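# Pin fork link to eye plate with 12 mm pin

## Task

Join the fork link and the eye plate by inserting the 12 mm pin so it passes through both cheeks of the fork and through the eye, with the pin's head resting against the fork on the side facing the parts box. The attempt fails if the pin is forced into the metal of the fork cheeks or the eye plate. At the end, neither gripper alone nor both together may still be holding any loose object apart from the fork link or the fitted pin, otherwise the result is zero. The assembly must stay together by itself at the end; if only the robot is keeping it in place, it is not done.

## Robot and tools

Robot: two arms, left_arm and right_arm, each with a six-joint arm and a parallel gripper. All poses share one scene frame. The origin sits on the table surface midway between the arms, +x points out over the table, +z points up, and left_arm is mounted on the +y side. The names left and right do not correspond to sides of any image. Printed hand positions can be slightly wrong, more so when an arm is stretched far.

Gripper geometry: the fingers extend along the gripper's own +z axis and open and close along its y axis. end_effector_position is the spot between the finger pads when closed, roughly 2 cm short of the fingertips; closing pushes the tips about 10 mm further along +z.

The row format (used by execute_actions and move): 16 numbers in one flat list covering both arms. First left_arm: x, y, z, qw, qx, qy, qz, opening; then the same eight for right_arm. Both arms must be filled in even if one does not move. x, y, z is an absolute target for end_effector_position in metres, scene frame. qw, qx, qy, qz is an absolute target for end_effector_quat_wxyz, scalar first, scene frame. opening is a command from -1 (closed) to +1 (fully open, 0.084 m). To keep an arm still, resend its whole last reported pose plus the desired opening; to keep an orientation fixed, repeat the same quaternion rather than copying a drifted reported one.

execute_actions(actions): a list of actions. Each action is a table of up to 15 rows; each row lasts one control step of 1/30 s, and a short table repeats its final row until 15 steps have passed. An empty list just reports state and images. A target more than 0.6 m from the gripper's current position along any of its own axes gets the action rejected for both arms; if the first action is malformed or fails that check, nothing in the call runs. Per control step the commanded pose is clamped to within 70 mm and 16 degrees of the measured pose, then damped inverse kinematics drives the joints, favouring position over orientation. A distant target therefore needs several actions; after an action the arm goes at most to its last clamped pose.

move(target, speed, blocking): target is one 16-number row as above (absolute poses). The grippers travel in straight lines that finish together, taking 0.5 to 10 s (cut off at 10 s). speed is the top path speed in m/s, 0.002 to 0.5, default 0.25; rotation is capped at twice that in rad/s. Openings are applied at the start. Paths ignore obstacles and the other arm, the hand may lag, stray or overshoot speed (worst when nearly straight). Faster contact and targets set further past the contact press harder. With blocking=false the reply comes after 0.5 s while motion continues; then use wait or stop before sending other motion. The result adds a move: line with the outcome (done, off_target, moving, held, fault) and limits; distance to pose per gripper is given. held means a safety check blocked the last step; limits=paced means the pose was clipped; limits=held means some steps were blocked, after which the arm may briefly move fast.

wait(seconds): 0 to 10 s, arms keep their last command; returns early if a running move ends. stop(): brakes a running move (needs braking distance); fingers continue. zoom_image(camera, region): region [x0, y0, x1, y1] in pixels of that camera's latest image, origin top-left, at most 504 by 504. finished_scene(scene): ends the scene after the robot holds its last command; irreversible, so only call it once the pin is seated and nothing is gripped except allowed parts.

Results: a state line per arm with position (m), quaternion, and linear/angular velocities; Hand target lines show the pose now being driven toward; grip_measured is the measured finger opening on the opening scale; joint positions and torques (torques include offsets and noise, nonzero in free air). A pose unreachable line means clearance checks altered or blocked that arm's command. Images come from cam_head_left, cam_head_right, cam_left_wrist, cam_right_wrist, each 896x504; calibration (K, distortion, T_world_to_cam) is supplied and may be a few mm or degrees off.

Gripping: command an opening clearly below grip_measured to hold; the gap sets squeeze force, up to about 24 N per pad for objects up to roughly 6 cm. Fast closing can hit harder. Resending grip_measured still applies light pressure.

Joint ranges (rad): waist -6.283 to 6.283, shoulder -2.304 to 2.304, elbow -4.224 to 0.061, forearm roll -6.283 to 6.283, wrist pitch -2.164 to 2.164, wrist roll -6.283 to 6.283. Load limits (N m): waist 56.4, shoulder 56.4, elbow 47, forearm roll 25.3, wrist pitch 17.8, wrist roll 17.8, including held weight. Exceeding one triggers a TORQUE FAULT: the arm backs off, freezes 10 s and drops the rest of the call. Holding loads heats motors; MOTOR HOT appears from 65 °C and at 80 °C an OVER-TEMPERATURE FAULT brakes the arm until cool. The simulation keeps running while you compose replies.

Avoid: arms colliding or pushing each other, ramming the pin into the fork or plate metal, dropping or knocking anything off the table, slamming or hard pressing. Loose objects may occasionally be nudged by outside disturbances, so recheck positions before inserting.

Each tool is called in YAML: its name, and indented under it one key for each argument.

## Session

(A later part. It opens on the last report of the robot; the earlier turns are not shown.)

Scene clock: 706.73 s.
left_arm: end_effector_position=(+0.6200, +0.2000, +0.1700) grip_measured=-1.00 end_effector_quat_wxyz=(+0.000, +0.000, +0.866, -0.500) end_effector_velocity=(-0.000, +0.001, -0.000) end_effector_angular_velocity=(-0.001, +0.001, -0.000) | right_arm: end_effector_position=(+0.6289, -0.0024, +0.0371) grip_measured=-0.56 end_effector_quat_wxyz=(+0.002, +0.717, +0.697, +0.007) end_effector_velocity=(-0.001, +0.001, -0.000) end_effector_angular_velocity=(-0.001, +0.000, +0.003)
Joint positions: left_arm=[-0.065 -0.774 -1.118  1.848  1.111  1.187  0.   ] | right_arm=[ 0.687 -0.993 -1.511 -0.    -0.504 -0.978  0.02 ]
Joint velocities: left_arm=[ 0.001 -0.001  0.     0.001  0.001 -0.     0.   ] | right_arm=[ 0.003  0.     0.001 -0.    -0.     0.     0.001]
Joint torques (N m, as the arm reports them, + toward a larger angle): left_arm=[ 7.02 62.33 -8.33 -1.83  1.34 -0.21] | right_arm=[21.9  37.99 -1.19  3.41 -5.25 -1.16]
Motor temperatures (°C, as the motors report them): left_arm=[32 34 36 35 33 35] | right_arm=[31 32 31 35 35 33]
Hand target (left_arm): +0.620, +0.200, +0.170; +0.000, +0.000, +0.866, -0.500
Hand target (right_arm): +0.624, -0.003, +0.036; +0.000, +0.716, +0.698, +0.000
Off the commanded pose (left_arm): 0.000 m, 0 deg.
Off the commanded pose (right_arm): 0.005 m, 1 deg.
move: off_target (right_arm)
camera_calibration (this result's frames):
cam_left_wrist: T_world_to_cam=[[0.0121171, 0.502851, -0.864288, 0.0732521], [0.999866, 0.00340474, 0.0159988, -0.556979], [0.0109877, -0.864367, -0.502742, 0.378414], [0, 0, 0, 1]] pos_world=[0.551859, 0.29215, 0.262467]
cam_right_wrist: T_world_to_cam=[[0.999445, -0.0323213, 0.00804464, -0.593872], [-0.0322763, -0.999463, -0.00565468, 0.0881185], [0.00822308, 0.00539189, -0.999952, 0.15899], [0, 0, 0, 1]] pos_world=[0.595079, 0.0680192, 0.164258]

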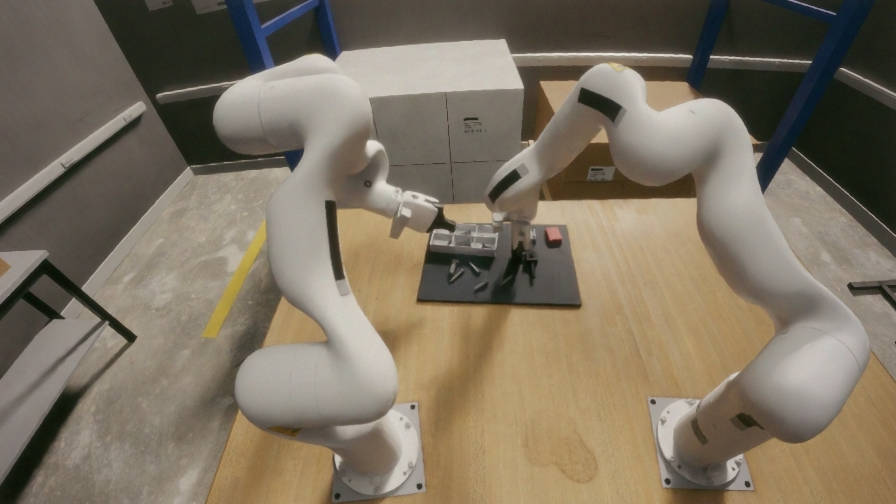

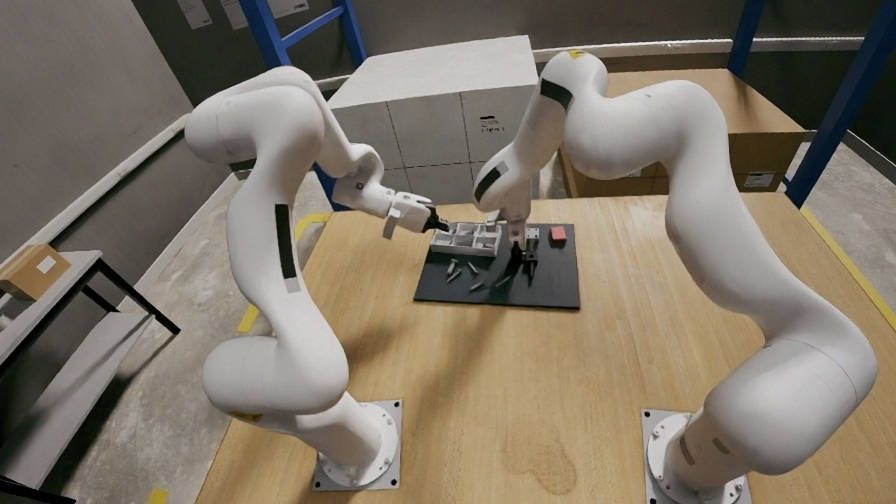

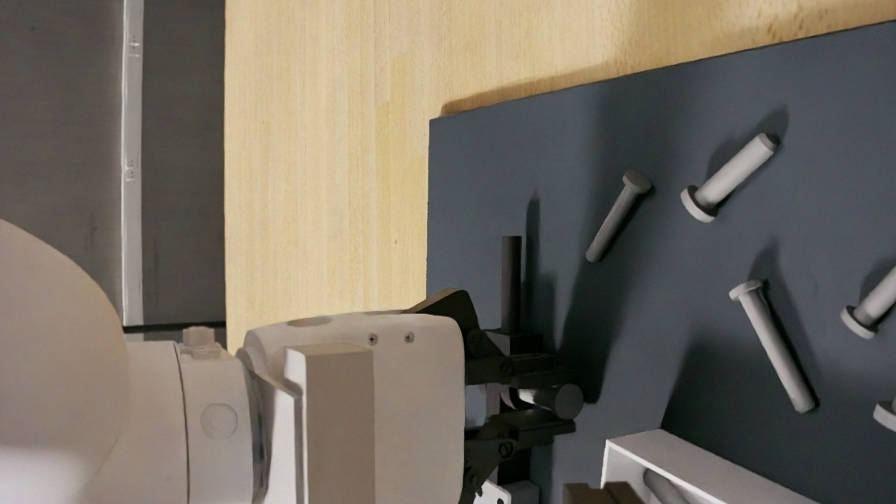

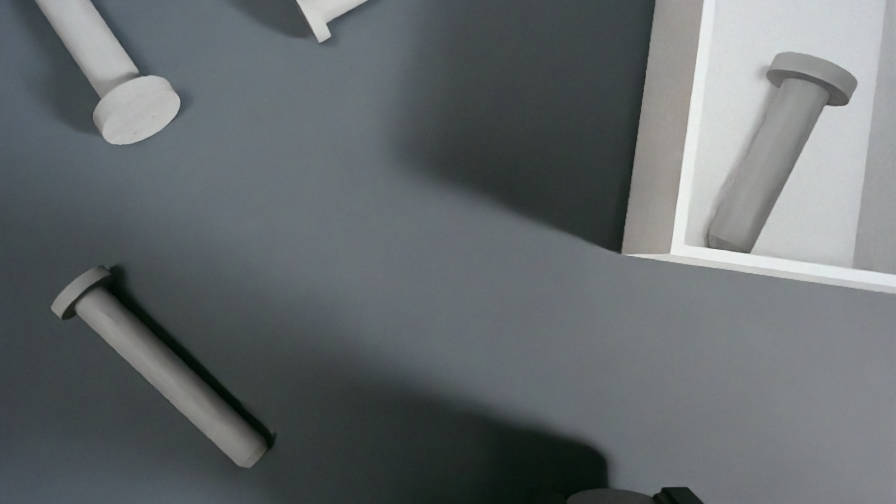

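move:
  target: [0.62,0.2,0.17,0,0,0.866,-0.5,-1,0.631,-0.003,0.037,0,0.716,0.698,0,0.2]
  speed: 0.01

move:
  target: [0.62,0.2,0.17,0,0,0.866,-0.5,-1,0.631,-0.003,0.11,0,0.716,0.698,0,0.2]
  speed: 0.08

move:
  target: [0.62,0.14,0.13,0.212,0.675,0.675,-0.212,-1,0.575,-0.039,0.10,0,0.042,0.999,0,0.2]
  speed: 0.15

move:
  target: [0.62,0.06,0.10,0.212,0.675,0.675,-0.212,-1,0.575,-0.039,0.033,0,0.042,0.999,0,0.2]
  speed: 0.05

move:
  target: [0.631,0.03,0.043,0.212,0.675,0.675,-0.212,-1,0.575,-0.039,0.033,0,0.042,0.999,0,-1]
  speed: 0.04

move:
  target: [0.631,0.017,0.043,0.212,0.675,0.675,-0.212,-1,0.575,-0.039,0.037,0,0.042,0.999,0,-1]
  speed: 0.003

Scene clock: 711.43 s.
left_arm: end_effector_position=(+0.6200, +0.2000, +0.1700) grip_measured=-1.00 end_effector_quat_wxyz=(-0.000, -0.000, +0.866, -0.500) end_effector_velocity=(-0.000, -0.000, +0.000) end_effector_angular_velocity=(+0.000, -0.000, -0.000) | right_arm: end_effector_position=(+0.6309, -0.0030, +0.0370) grip_measured=+0.19 end_effector_quat_wxyz=(+0.000, +0.716, +0.698, +0.000) end_effector_velocity=(+0.001, +0.000, +0.001) end_effector_angular_velocity=(-0.002, +0.002, +0.002)
Joint positions: left_arm=[-0.065 -0.774 -1.118  1.848  1.111  1.187  0.   ] | right_arm=[ 0.684 -1.003 -1.531 -0.    -0.528 -0.984  0.052]
Joint velocities: left_arm=[-0.  0.  0.  0. -0.  0.  0.] | right_arm=[-0.001 -0.002 -0.006 -0.    -0.006 -0.002 -0.   ]
Joint torques (N m, as the arm reports them, + toward a larger angle): left_arm=[ 6.26 62.43 -8.51 -1.77  1.25 -0.31] | right_arm=[  0.38  45.99 -13.54  -0.91   0.39   0.15]
Motor temperatures (°C, as the motors report them): left_arm=[32 34 36 35 33 35] | right_arm=[31 32 31 35 35 33]
Hand target (left_arm): +0.620, +0.200, +0.170; +0.000, -0.000, +0.866, -0.500
Hand target (right_arm): +0.631, -0.003, +0.037; +0.000, +0.716, +0.698, +0.000
Off the commanded pose (left_arm): 0.000 m, 0 deg.
Off the commanded pose (right_arm): 0.000 m, 0 deg.
move: done
camera_calibration (this result's frames):
cam_left_wrist: T_world_to_cam=[[0.0121168, 0.502851, -0.864288, 0.0732522], [0.999866, 0.00340485, 0.0159985, -0.556978], [0.0109876, -0.864367, -0.502742, 0.378415], [0, 0, 0, 1]] pos_world=[0.551859, 0.29215, 0.262467]
cam_right_wrist: T_world_to_cam=[[0.999565, -0.0292164, -0.00392517, -0.595504], [-0.029207, -0.99957, 0.00241303, 0.0853755], [-0.00399398, -0.00229733, -0.999989, 0.166586], [0, 0, 0, 1]] pos_world=[0.598404, 0.0683231, 0.16404]

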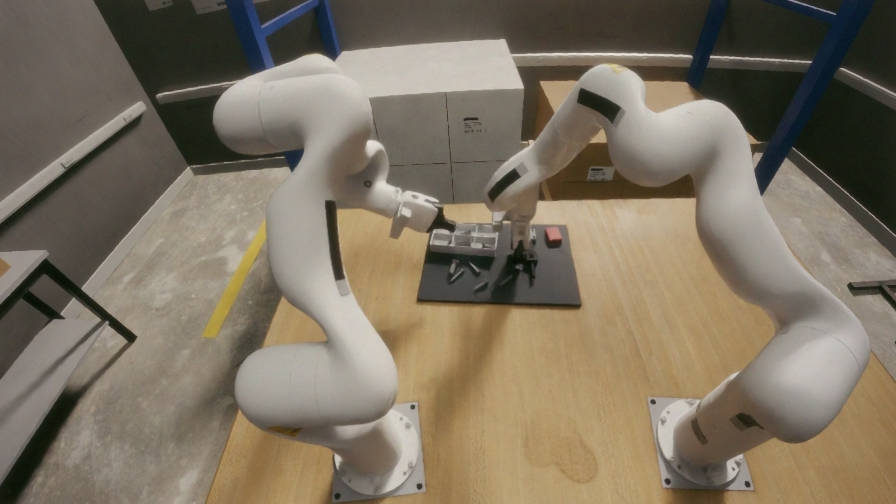

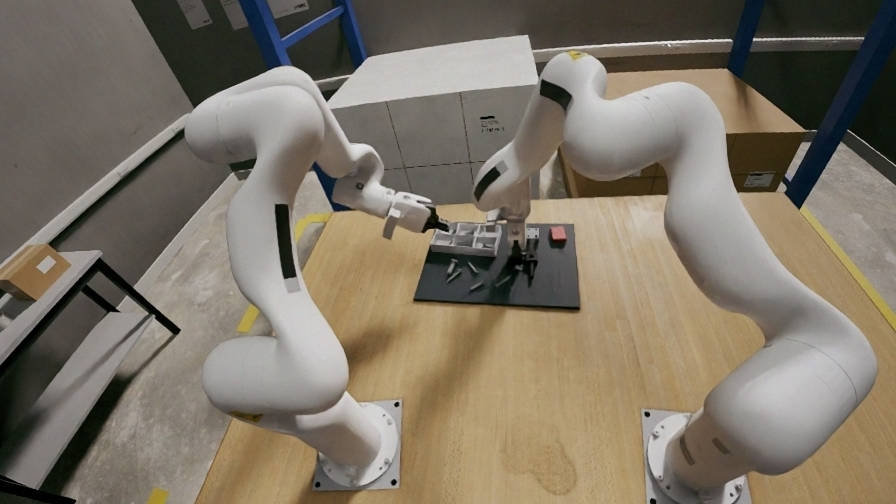

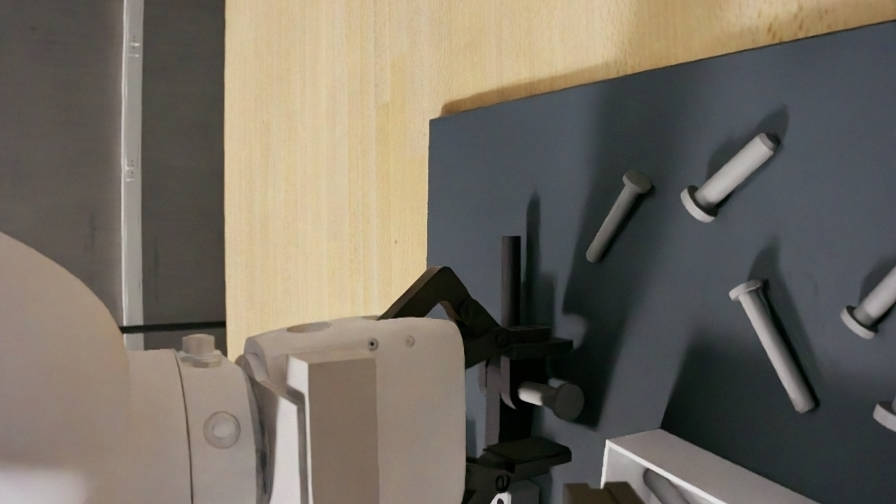

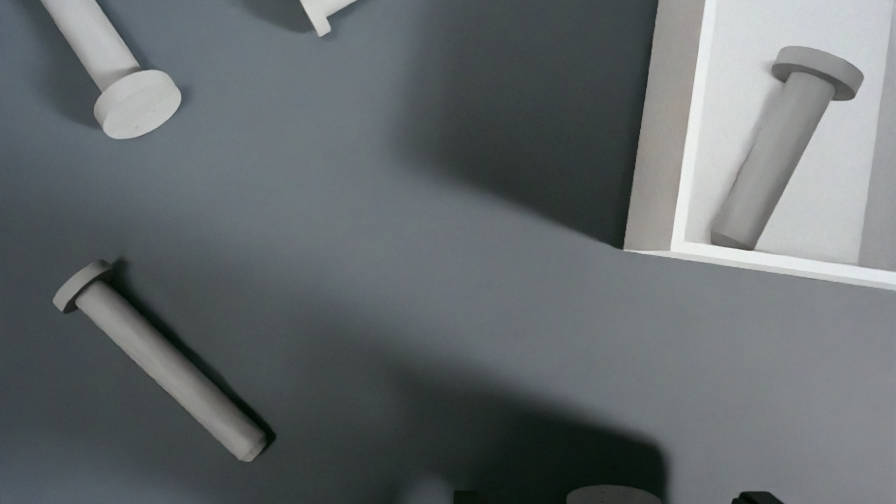

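Scene clock: 712.77 s.
left_arm: end_effector_position=(+0.6200, +0.2000, +0.1700) grip_measured=-1.00 end_effector_quat_wxyz=(-0.000, +0.000, +0.866, -0.500) end_effector_velocity=(-0.000, -0.000, -0.000) end_effector_angular_velocity=(-0.000, +0.001, -0.001) | right_arm: end_effector_position=(+0.6311, -0.0029, +0.1096) grip_measured=+0.19 end_effector_quat_wxyz=(-0.000, +0.716, +0.698, -0.000) end_effector_velocity=(+0.000, +0.001, +0.003) end_effector_angular_velocity=(+0.001, -0.001, +0.000)
Joint positions: left_arm=[-0.065 -0.774 -1.118  1.848  1.111  1.187  0.   ] | right_arm=[ 0.684 -0.885 -1.512  0.    -0.628 -0.984  0.052]
Joint velocities: left_arm=[-0.    -0.001 -0.     0.001  0.001 -0.     0.   ] | right_arm=[ 0.001  0.004 -0.     0.001 -0.003  0.    -0.   ]
Joint torques (N m, as the arm reports them, + toward a larger angle): left_arm=[ 5.98 62.17 -7.97 -1.57  1.37 -0.37] | right_arm=[  3.15  42.92 -13.64  -0.89   0.54  -0.1 ]
Motor temperatures (°C, as the motors report them): left_arm=[32 34 36 35 33 35] | right_arm=[31 32 31 35 35 33]
Hand target (left_arm): +0.620, +0.200, +0.170; +0.000, +0.000, +0.866, -0.500
Hand target (right_arm): +0.631, -0.003, +0.110; -0.000, +0.716, +0.698, +0.000
Off the commanded pose (left_arm): 0.000 m, 0 deg.
Off the commanded pose (right_arm): 0.000 m, 0 deg.
move: done
camera_calibration (this result's frames):
cam_left_wrist: T_world_to_cam=[[0.0121168, 0.502851, -0.864288, 0.0732522], [0.999866, 0.00340483, 0.0159985, -0.556978], [0.0109876, -0.864367, -0.502742, 0.378414], [0, 0, 0, 1]] pos_world=[0.551859, 0.29215, 0.262467]
cam_right_wrist: T_world_to_cam=[[0.999567, -0.0290684, -0.00451822, -0.595361], [-0.0290567, -0.999574, 0.00263898, 0.0851951], [-0.00459301, -0.00250656, -0.999986, 0.239596], [0, 0, 0, 1]] pos_world=[0.598679, 0.0684532, 0.236678]

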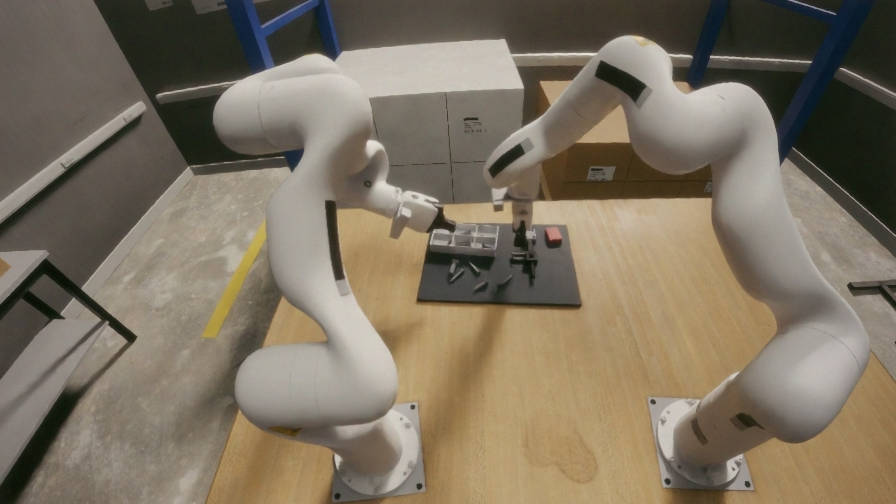

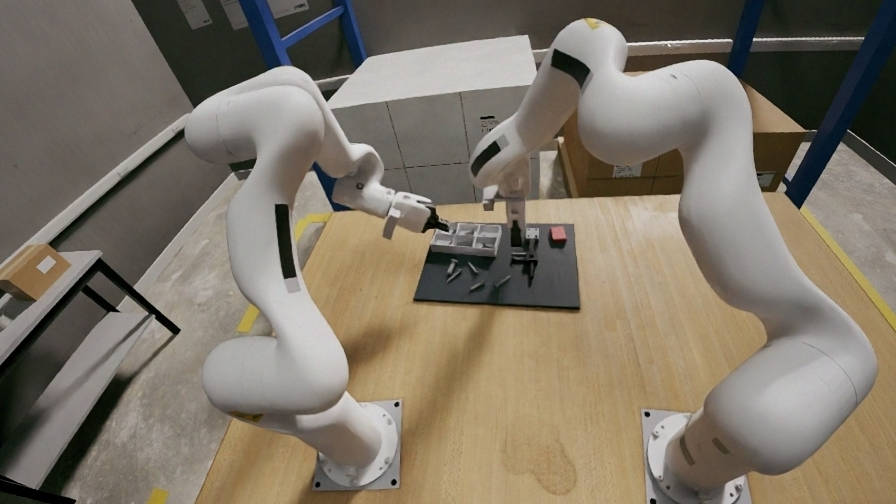

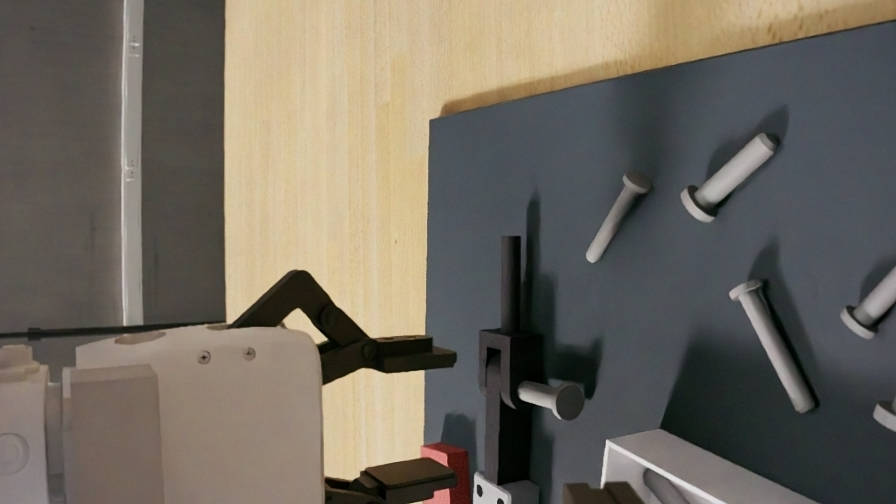

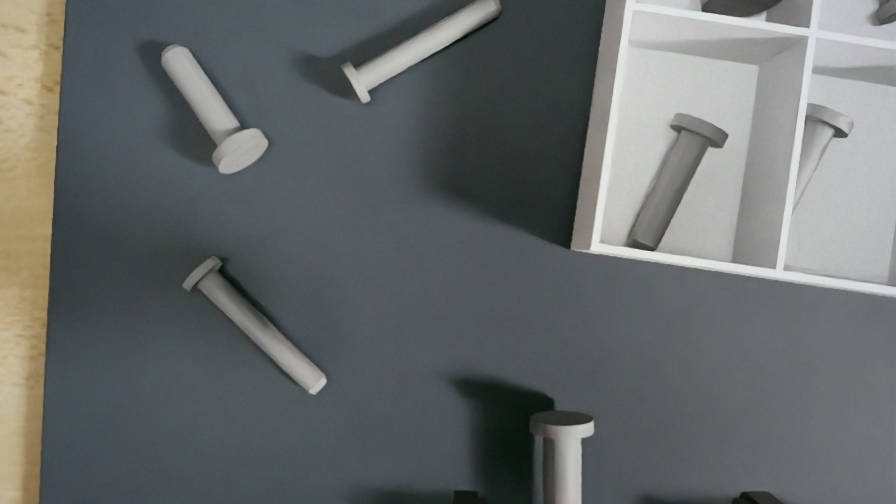

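Scene clock: 718.57 s.
left_arm: end_effector_position=(+0.6200, +0.1401, +0.1300) grip_measured=-1.00 end_effector_quat_wxyz=(+0.212, +0.674, +0.675, -0.212) end_effector_velocity=(+0.000, -0.001, -0.000) end_effector_angular_velocity=(-0.000, -0.010, -0.005) | right_arm: end_effector_position=(+0.5750, -0.0390, +0.1003) grip_measured=+0.19 end_effector_quat_wxyz=(+0.000, +0.042, +0.999, -0.000) end_effector_velocity=(+0.000, +0.000, +0.000) end_effector_angular_velocity=(+0.002, +0.000, +0.011)
Joint positions: left_arm=[-0.302 -0.705 -1.116  1.991  0.669  2.449  0.   ] | right_arm=[ 0.683 -0.764 -1.267 -0.001 -0.503 -2.496  0.052]
Joint velocities: left_arm=[-0.002  0.002  0.003 -0.01  -0.004  0.017  0.   ] | right_arm=[-0.001  0.     0.     0.004  0.001 -0.015 -0.   ]
Joint torques (N m, as the arm reports them, + toward a larger angle): left_arm=[ 6.6  62.19 -9.47 -1.8   0.88 -0.23] | right_arm=[  1.08  40.13 -12.32  -0.52   0.36  -0.18]
Motor temperatures (°C, as the motors report them): left_arm=[32 34 36 35 33 35] | right_arm=[31 32 31 35 35 33]
Hand target (left_arm): +0.620, +0.140, +0.130; +0.212, +0.674, +0.675, -0.212
Hand target (right_arm): +0.575, -0.039, +0.100; +0.000, +0.042, +0.999, -0.000
Off the commanded pose (left_arm): 0.000 m, 0 deg.
Off the commanded pose (right_arm): 0.000 m, 0 deg.
move: done
camera_calibration (this result's frames):
cam_left_wrist: T_world_to_cam=[[0.999933, -0.00677985, 0.00936932, -0.585802], [-0.0109616, -0.813884, 0.580924, 0.111632], [0.00368696, -0.580988, -0.813904, 0.311795], [0, 0, 0, 1]] pos_world=[0.585837, 0.268033, 0.19441]
cam_right_wrist: T_world_to_cam=[[0.0886075, 0.996056, -0.0045172, 0.0234979], [0.996064, -0.0885953, 0.00282558, -0.506428], [0.00241424, -0.00474979, -0.999986, 0.225798], [0, 0, 0, 1]] pos_world=[0.501807, -0.0671999, 0.227332]

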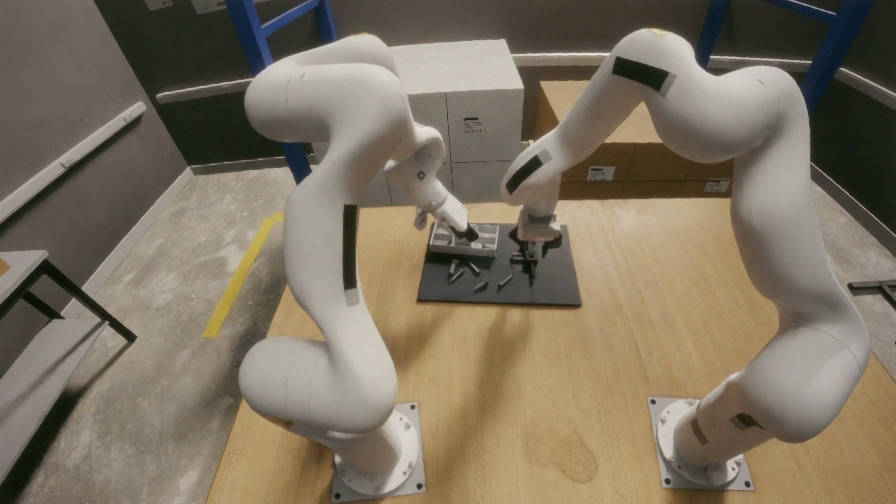

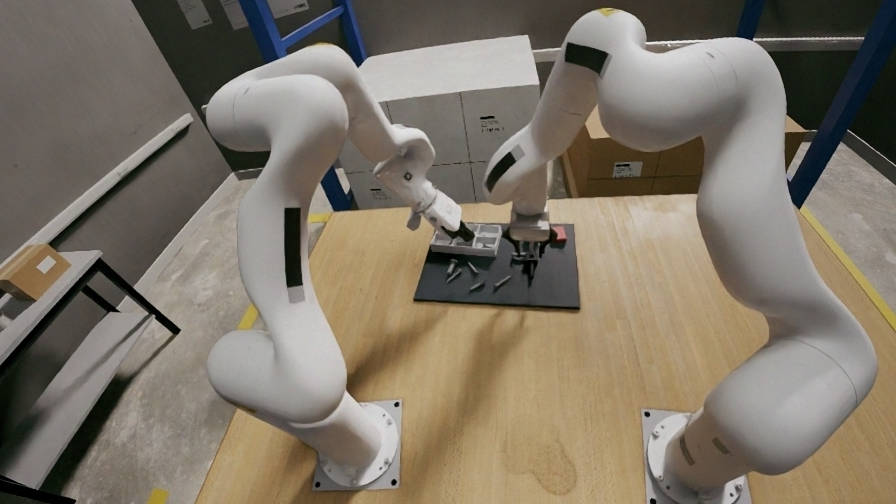

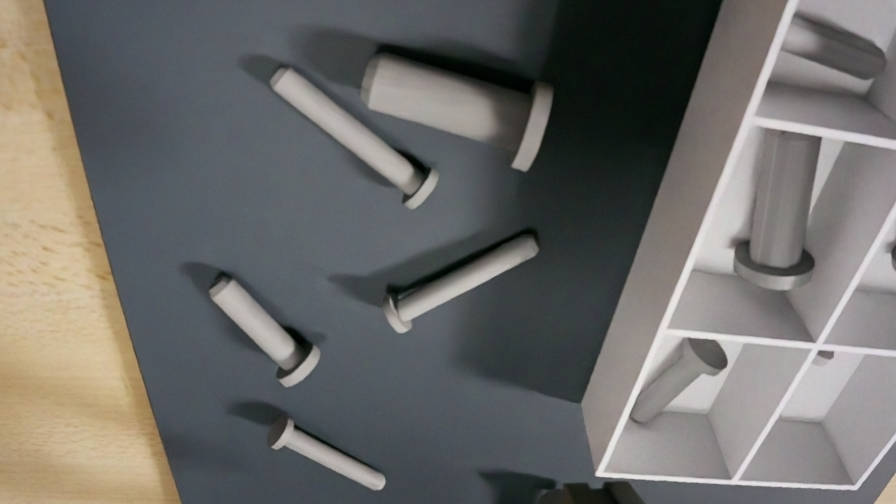

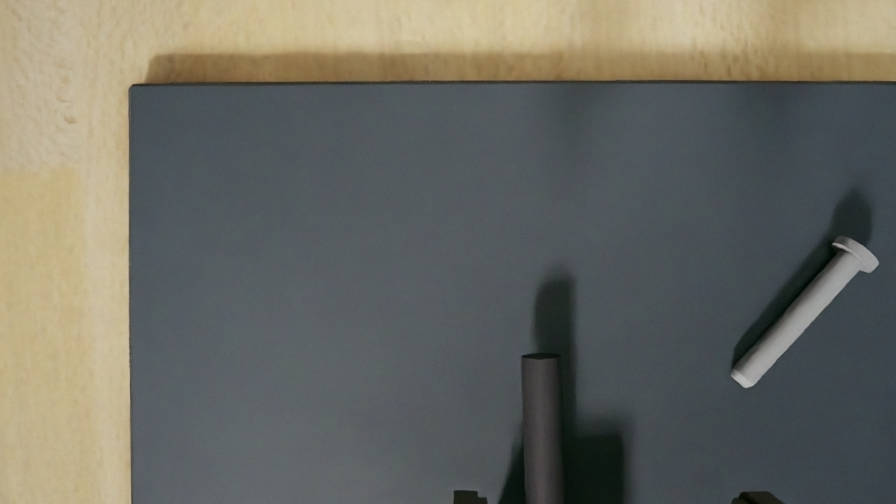

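Scene clock: 720.63 s.
left_arm: end_effector_position=(+0.6203, +0.0603, +0.1002) grip_measured=-1.00 end_effector_quat_wxyz=(+0.212, +0.675, +0.675, -0.212) end_effector_velocity=(+0.001, -0.002, +0.000) end_effector_angular_velocity=(+0.000, -0.002, +0.000) | right_arm: end_effector_position=(+0.5748, -0.0391, +0.0333) grip_measured=+0.19 end_effector_quat_wxyz=(+0.000, +0.042, +0.999, -0.000) end_effector_velocity=(+0.000, +0.000, -0.001) end_effector_angular_velocity=(+0.000, -0.000, +0.000)
Joint positions: left_arm=[-0.439 -0.792 -1.18   1.863  0.611  2.453  0.   ] | right_arm=[ 0.683 -0.884 -1.286 -0.    -0.402 -2.497  0.052]
Joint velocities: left_arm=[-0.003 -0.001 -0.002 -0.003 -0.002 -0.     0.   ] | right_arm=[ 0.    -0.003 -0.001  0.     0.002  0.     0.   ]
Joint torques (N m, as the arm reports them, + toward a larger angle): left_arm=[ 6.64 64.42 -9.07 -1.6   0.77 -0.21] | right_arm=[ -0.16  41.92 -11.88  -1.32   0.36  -0.06]
Motor temperatures (°C, as the motors report them): left_arm=[32 34 36 35 33 35] | right_arm=[31 32 31 35 35 33]
Hand target (left_arm): +0.620, +0.060, +0.100; +0.212, +0.675, +0.675, -0.212
Hand target (right_arm): +0.575, -0.039, +0.033; +0.000, +0.042, +0.999, -0.000
Off the commanded pose (left_arm): 0.000 m, 0 deg.
Off the commanded pose (right_arm): 0.000 m, 0 deg.
move: done
camera_calibration (this result's frames):
cam_left_wrist: T_world_to_cam=[[0.999922, -0.00794014, 0.00960618, -0.586322], [-0.0120426, -0.814063, 0.580652, 0.0647128], [0.00320958, -0.580723, -0.814095, 0.241429], [0, 0, 0, 1]] pos_world=[0.586281, 0.188228, 0.164603]
cam_right_wrist: T_world_to_cam=[[0.0876947, 0.996138, -0.00423388, 0.0238288], [0.996145, -0.0876835, 0.00277662, -0.506126], [0.00239465, -0.00446105, -0.999987, 0.158798], [0, 0, 0, 1]] pos_world=[0.501705, -0.0674072, 0.160303]

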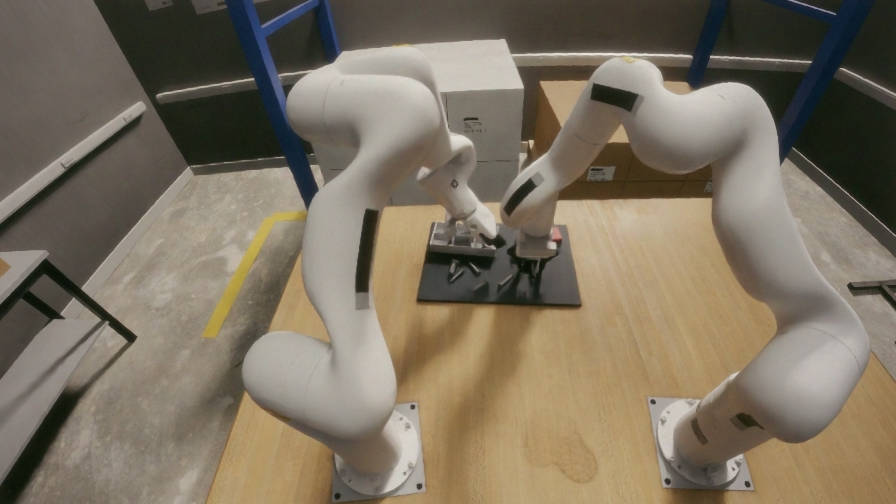

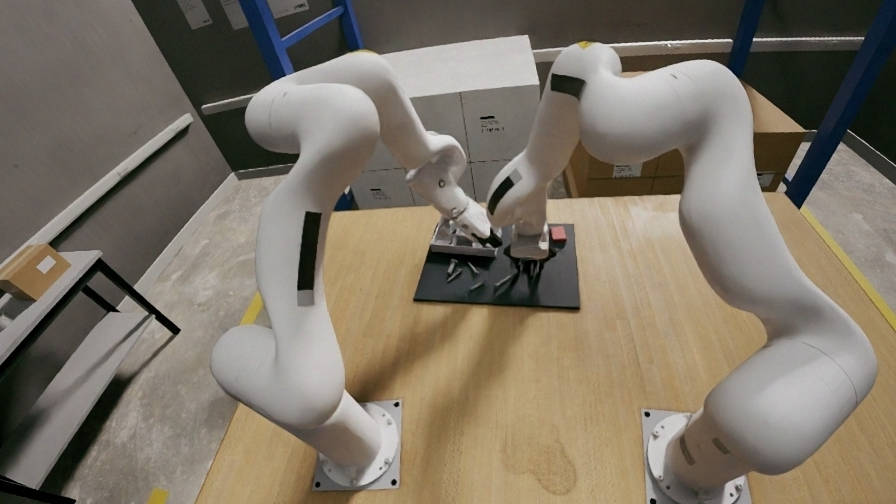

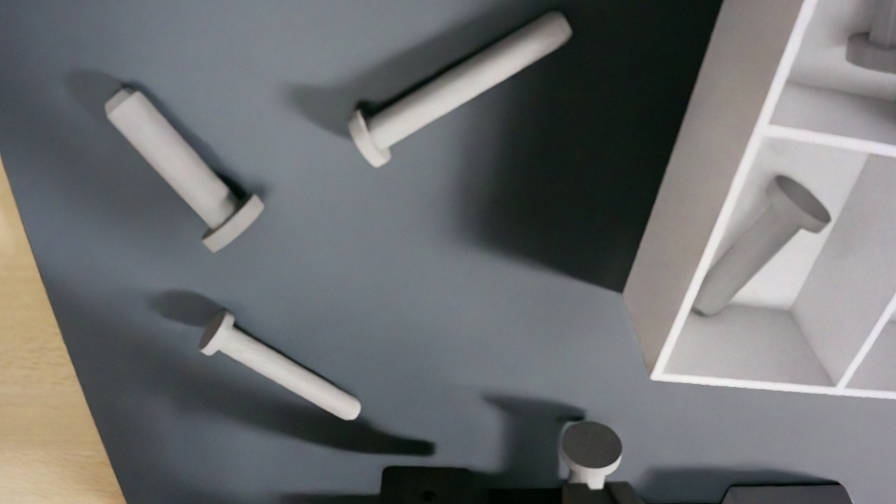

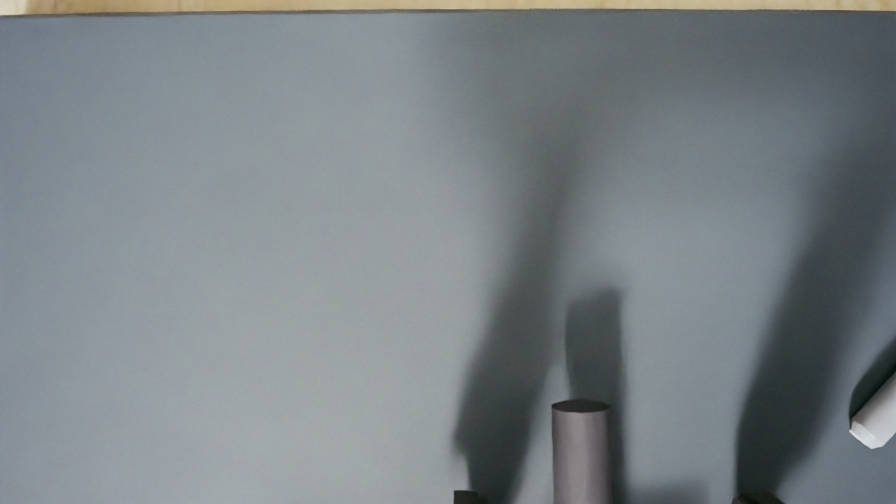

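Scene clock: 722.63 s.
left_arm: end_effector_position=(+0.6313, +0.0302, +0.0434) grip_measured=-1.00 end_effector_quat_wxyz=(+0.212, +0.675, +0.675, -0.212) end_effector_velocity=(+0.001, -0.000, -0.001) end_effector_angular_velocity=(+0.000, -0.001, +0.002) | right_arm: end_effector_position=(+0.5749, -0.0403, +0.0330) grip_measured=-0.74 end_effector_quat_wxyz=(-0.001, +0.043, +0.999, -0.001) end_effector_velocity=(-0.000, -0.001, -0.001) end_effector_angular_velocity=(-0.001, +0.002, -0.002)
Joint positions: left_arm=[-0.482 -0.935 -1.274  1.757  0.584  2.532  0.   ] | right_arm=[ 0.682 -0.885 -1.287  0.    -0.405 -2.497  0.012]
Joint velocities: left_arm=[-0.    -0.003 -0.002 -0.004 -0.002  0.002  0.   ] | right_arm=[-0.002 -0.001  0.001  0.001  0.    -0.001 -0.   ]
Joint torques (N m, as the arm reports them, + toward a larger angle): left_arm=[ 5.01 65.41 -8.98 -1.65  0.73 -0.29] | right_arm=[ 19.42  35.86 -18.6    3.05   4.38  -0.48]
Motor temperatures (°C, as the motors report them): left_arm=[32 34 36 35 33 35] | right_arm=[31 32 31 35 35 33]
Hand target (left_arm): +0.631, +0.030, +0.043; +0.212, +0.675, +0.675, -0.212
Hand target (right_arm): +0.575, -0.039, +0.033; -0.000, +0.042, +0.999, -0.000
Off the commanded pose (left_arm): 0.001 m, 0 deg.
Off the commanded pose (right_arm): 0.001 m, 0 deg.
move: done
camera_calibration (this result's frames):
cam_left_wrist: T_world_to_cam=[[0.99992, -0.00798668, 0.00983378, -0.596991], [-0.0122129, -0.814008, 0.580725, 0.0734051], [0.00336671, -0.580799, -0.81404, 0.177614], [0, 0, 0, 1]] pos_world=[0.597242, 0.158142, 0.107828]
cam_right_wrist: T_world_to_cam=[[0.0893211, 0.995985, -0.00601073, 0.0240578], [0.996003, -0.0893216, 0.000191828, -0.506223], [-0.000345831, -0.00600384, -0.999982, 0.160048], [0, 0, 0, 1]] pos_world=[0.502106, -0.0682169, 0.160286]

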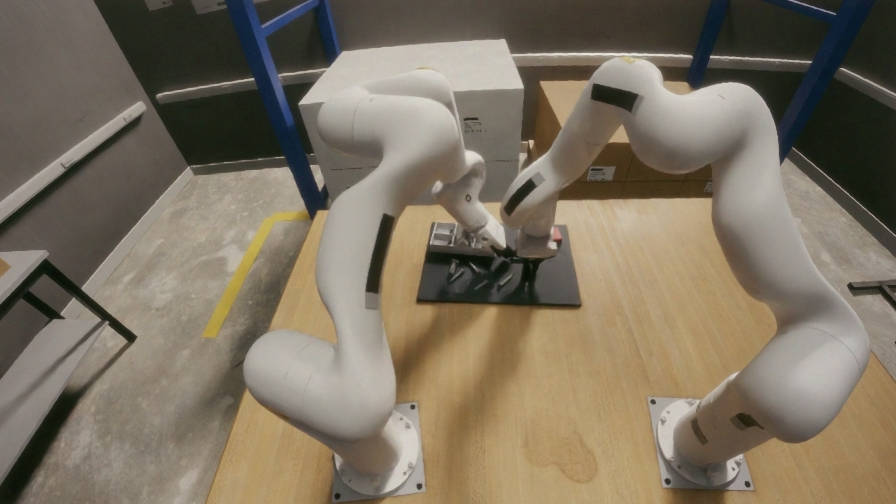

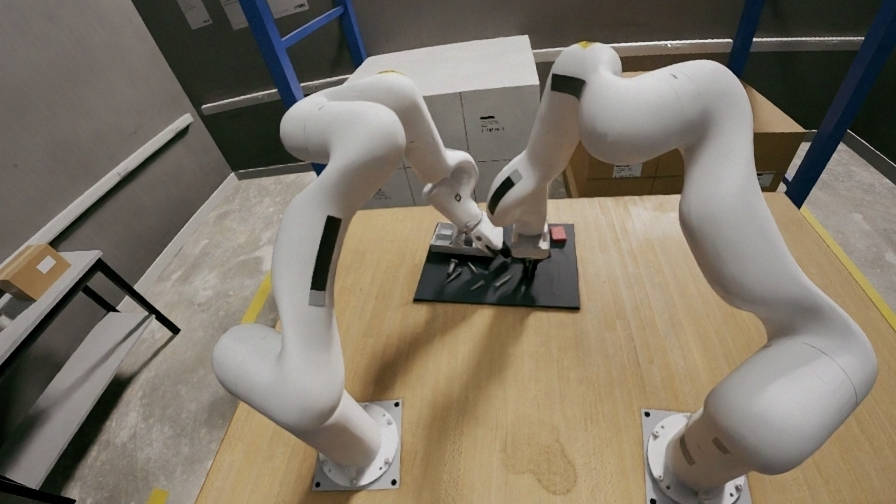

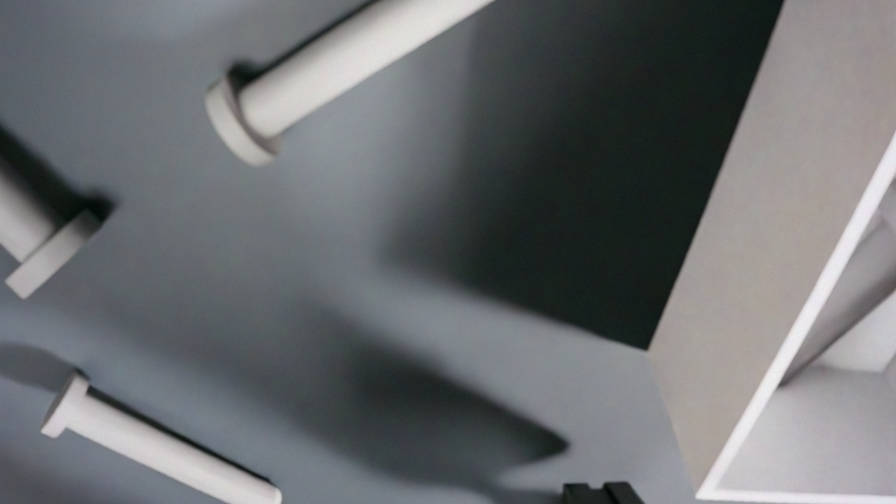

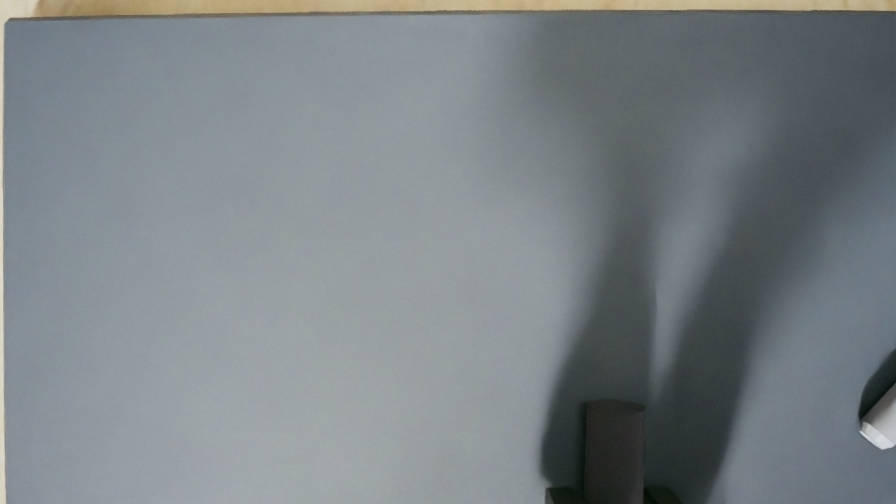

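Scene clock: 727.37 s.
left_arm: end_effector_position=(+0.6267, +0.0152, +0.0420) grip_measured=-1.00 end_effector_quat_wxyz=(+0.210, +0.675, +0.673, -0.218) end_effector_velocity=(+0.001, +0.002, +0.003) end_effector_angular_velocity=(-0.008, +0.002, +0.007) | right_arm: end_effector_position=(+0.5740, -0.0400, +0.0364) grip_measured=-0.74 end_effector_quat_wxyz=(-0.001, +0.042, +0.999, -0.001) end_effector_velocity=(+0.001, +0.000, +0.001) end_effector_angular_velocity=(+0.001, -0.001, +0.001)
Joint positions: left_arm=[-0.505 -0.944 -1.285  1.751  0.588  2.517  0.   ] | right_arm=[ 0.683 -0.878 -1.283  0.    -0.408 -2.497  0.012]
Joint velocities: left_arm=[ 0.006  0.005  0.003 -0.005  0.007  0.001  0.   ] | right_arm=[ 0.     0.    -0.001 -0.001  0.    -0.001  0.   ]
Joint torques (N m, as the arm reports them, + toward a larger angle): left_arm=[ 23.51  72.81 -22.71  -7.07  -4.77   0.04] | right_arm=[ 14.86  53.94 -22.01   1.54   3.49  -1.01]
Motor temperatures (°C, as the motors report them): left_arm=[32 34 36 35 33 35] | right_arm=[31 32 31 35 35 33]
Hand target (left_arm): +0.631, +0.017, +0.043; +0.212, +0.675, +0.675, -0.212
Hand target (right_arm): +0.575, -0.039, +0.037; -0.000, +0.042, +0.999, +0.000
Off the commanded pose (left_arm): 0.005 m, 1 deg.
Off the commanded pose (right_arm): 0.002 m, 0 deg.
move: off_target (left_arm)
camera_calibration (this result's frames):
cam_left_wrist: T_world_to_cam=[[0.999906, -0.0137145, 0.000515492, -0.592061], [-0.0114191, -0.810544, 0.585567, 0.061238], [-0.00761291, -0.585518, -0.810624, 0.174584], [0, 0, 0, 1]] pos_world=[0.594034, 0.143738, 0.105968]
cam_right_wrist: T_world_to_cam=[[0.0882459, 0.996082, -0.0057655, 0.0245409], [0.996099, -0.0882446, 0.000482425, -0.505318], [-0.0000282392, -0.00578558, -0.999983, 0.163265], [0, 0, 0, 1]] pos_world=[0.501186, -0.0680918, 0.163648]

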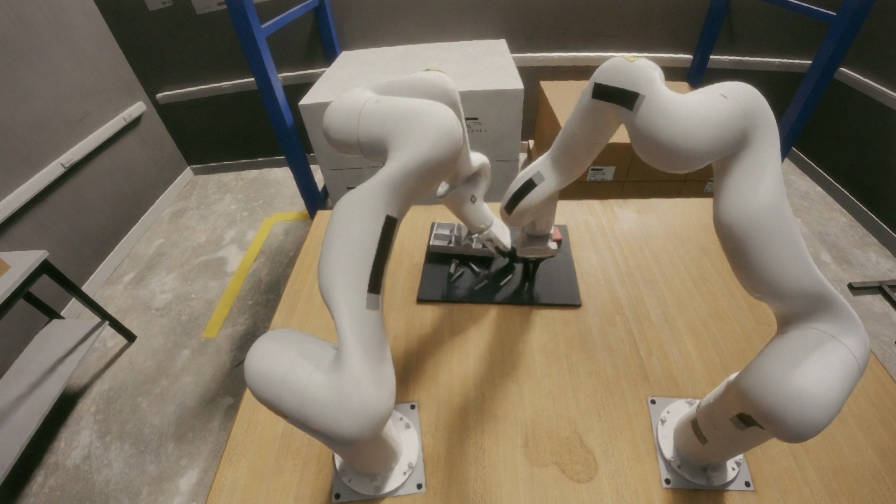

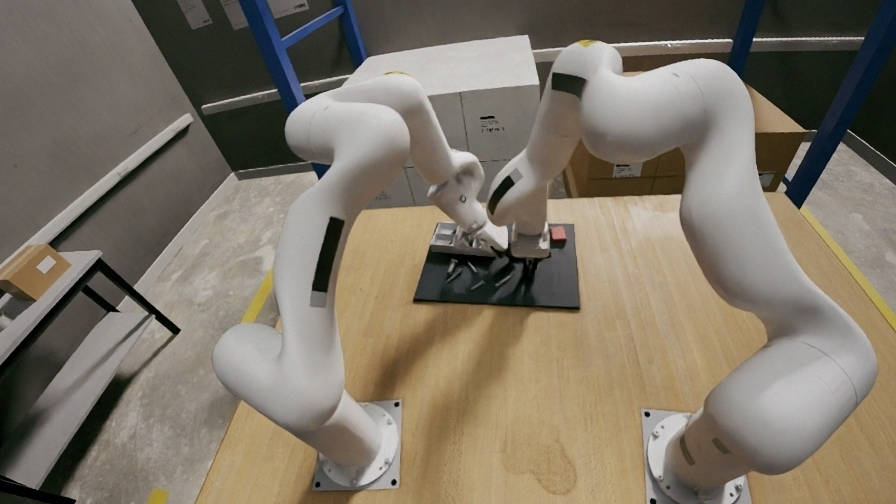

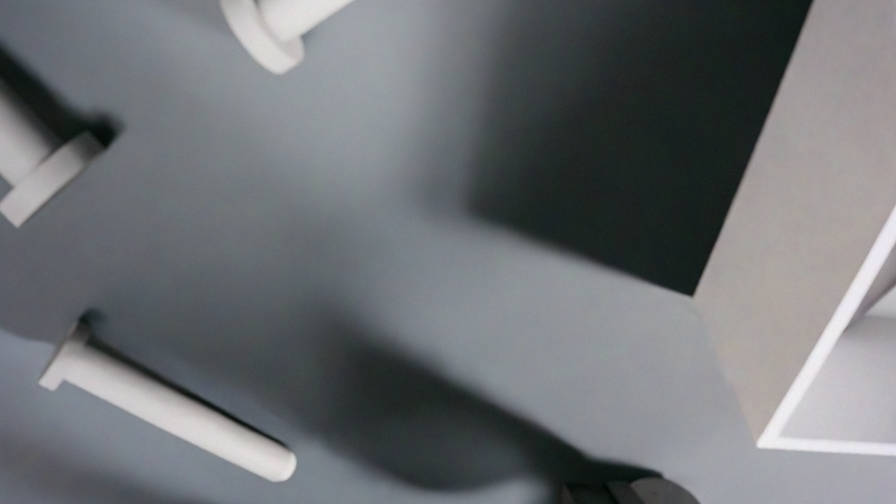

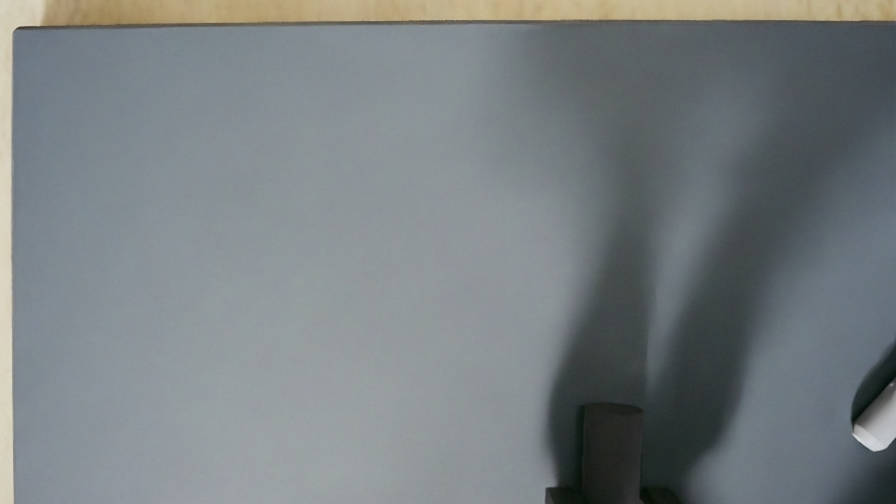

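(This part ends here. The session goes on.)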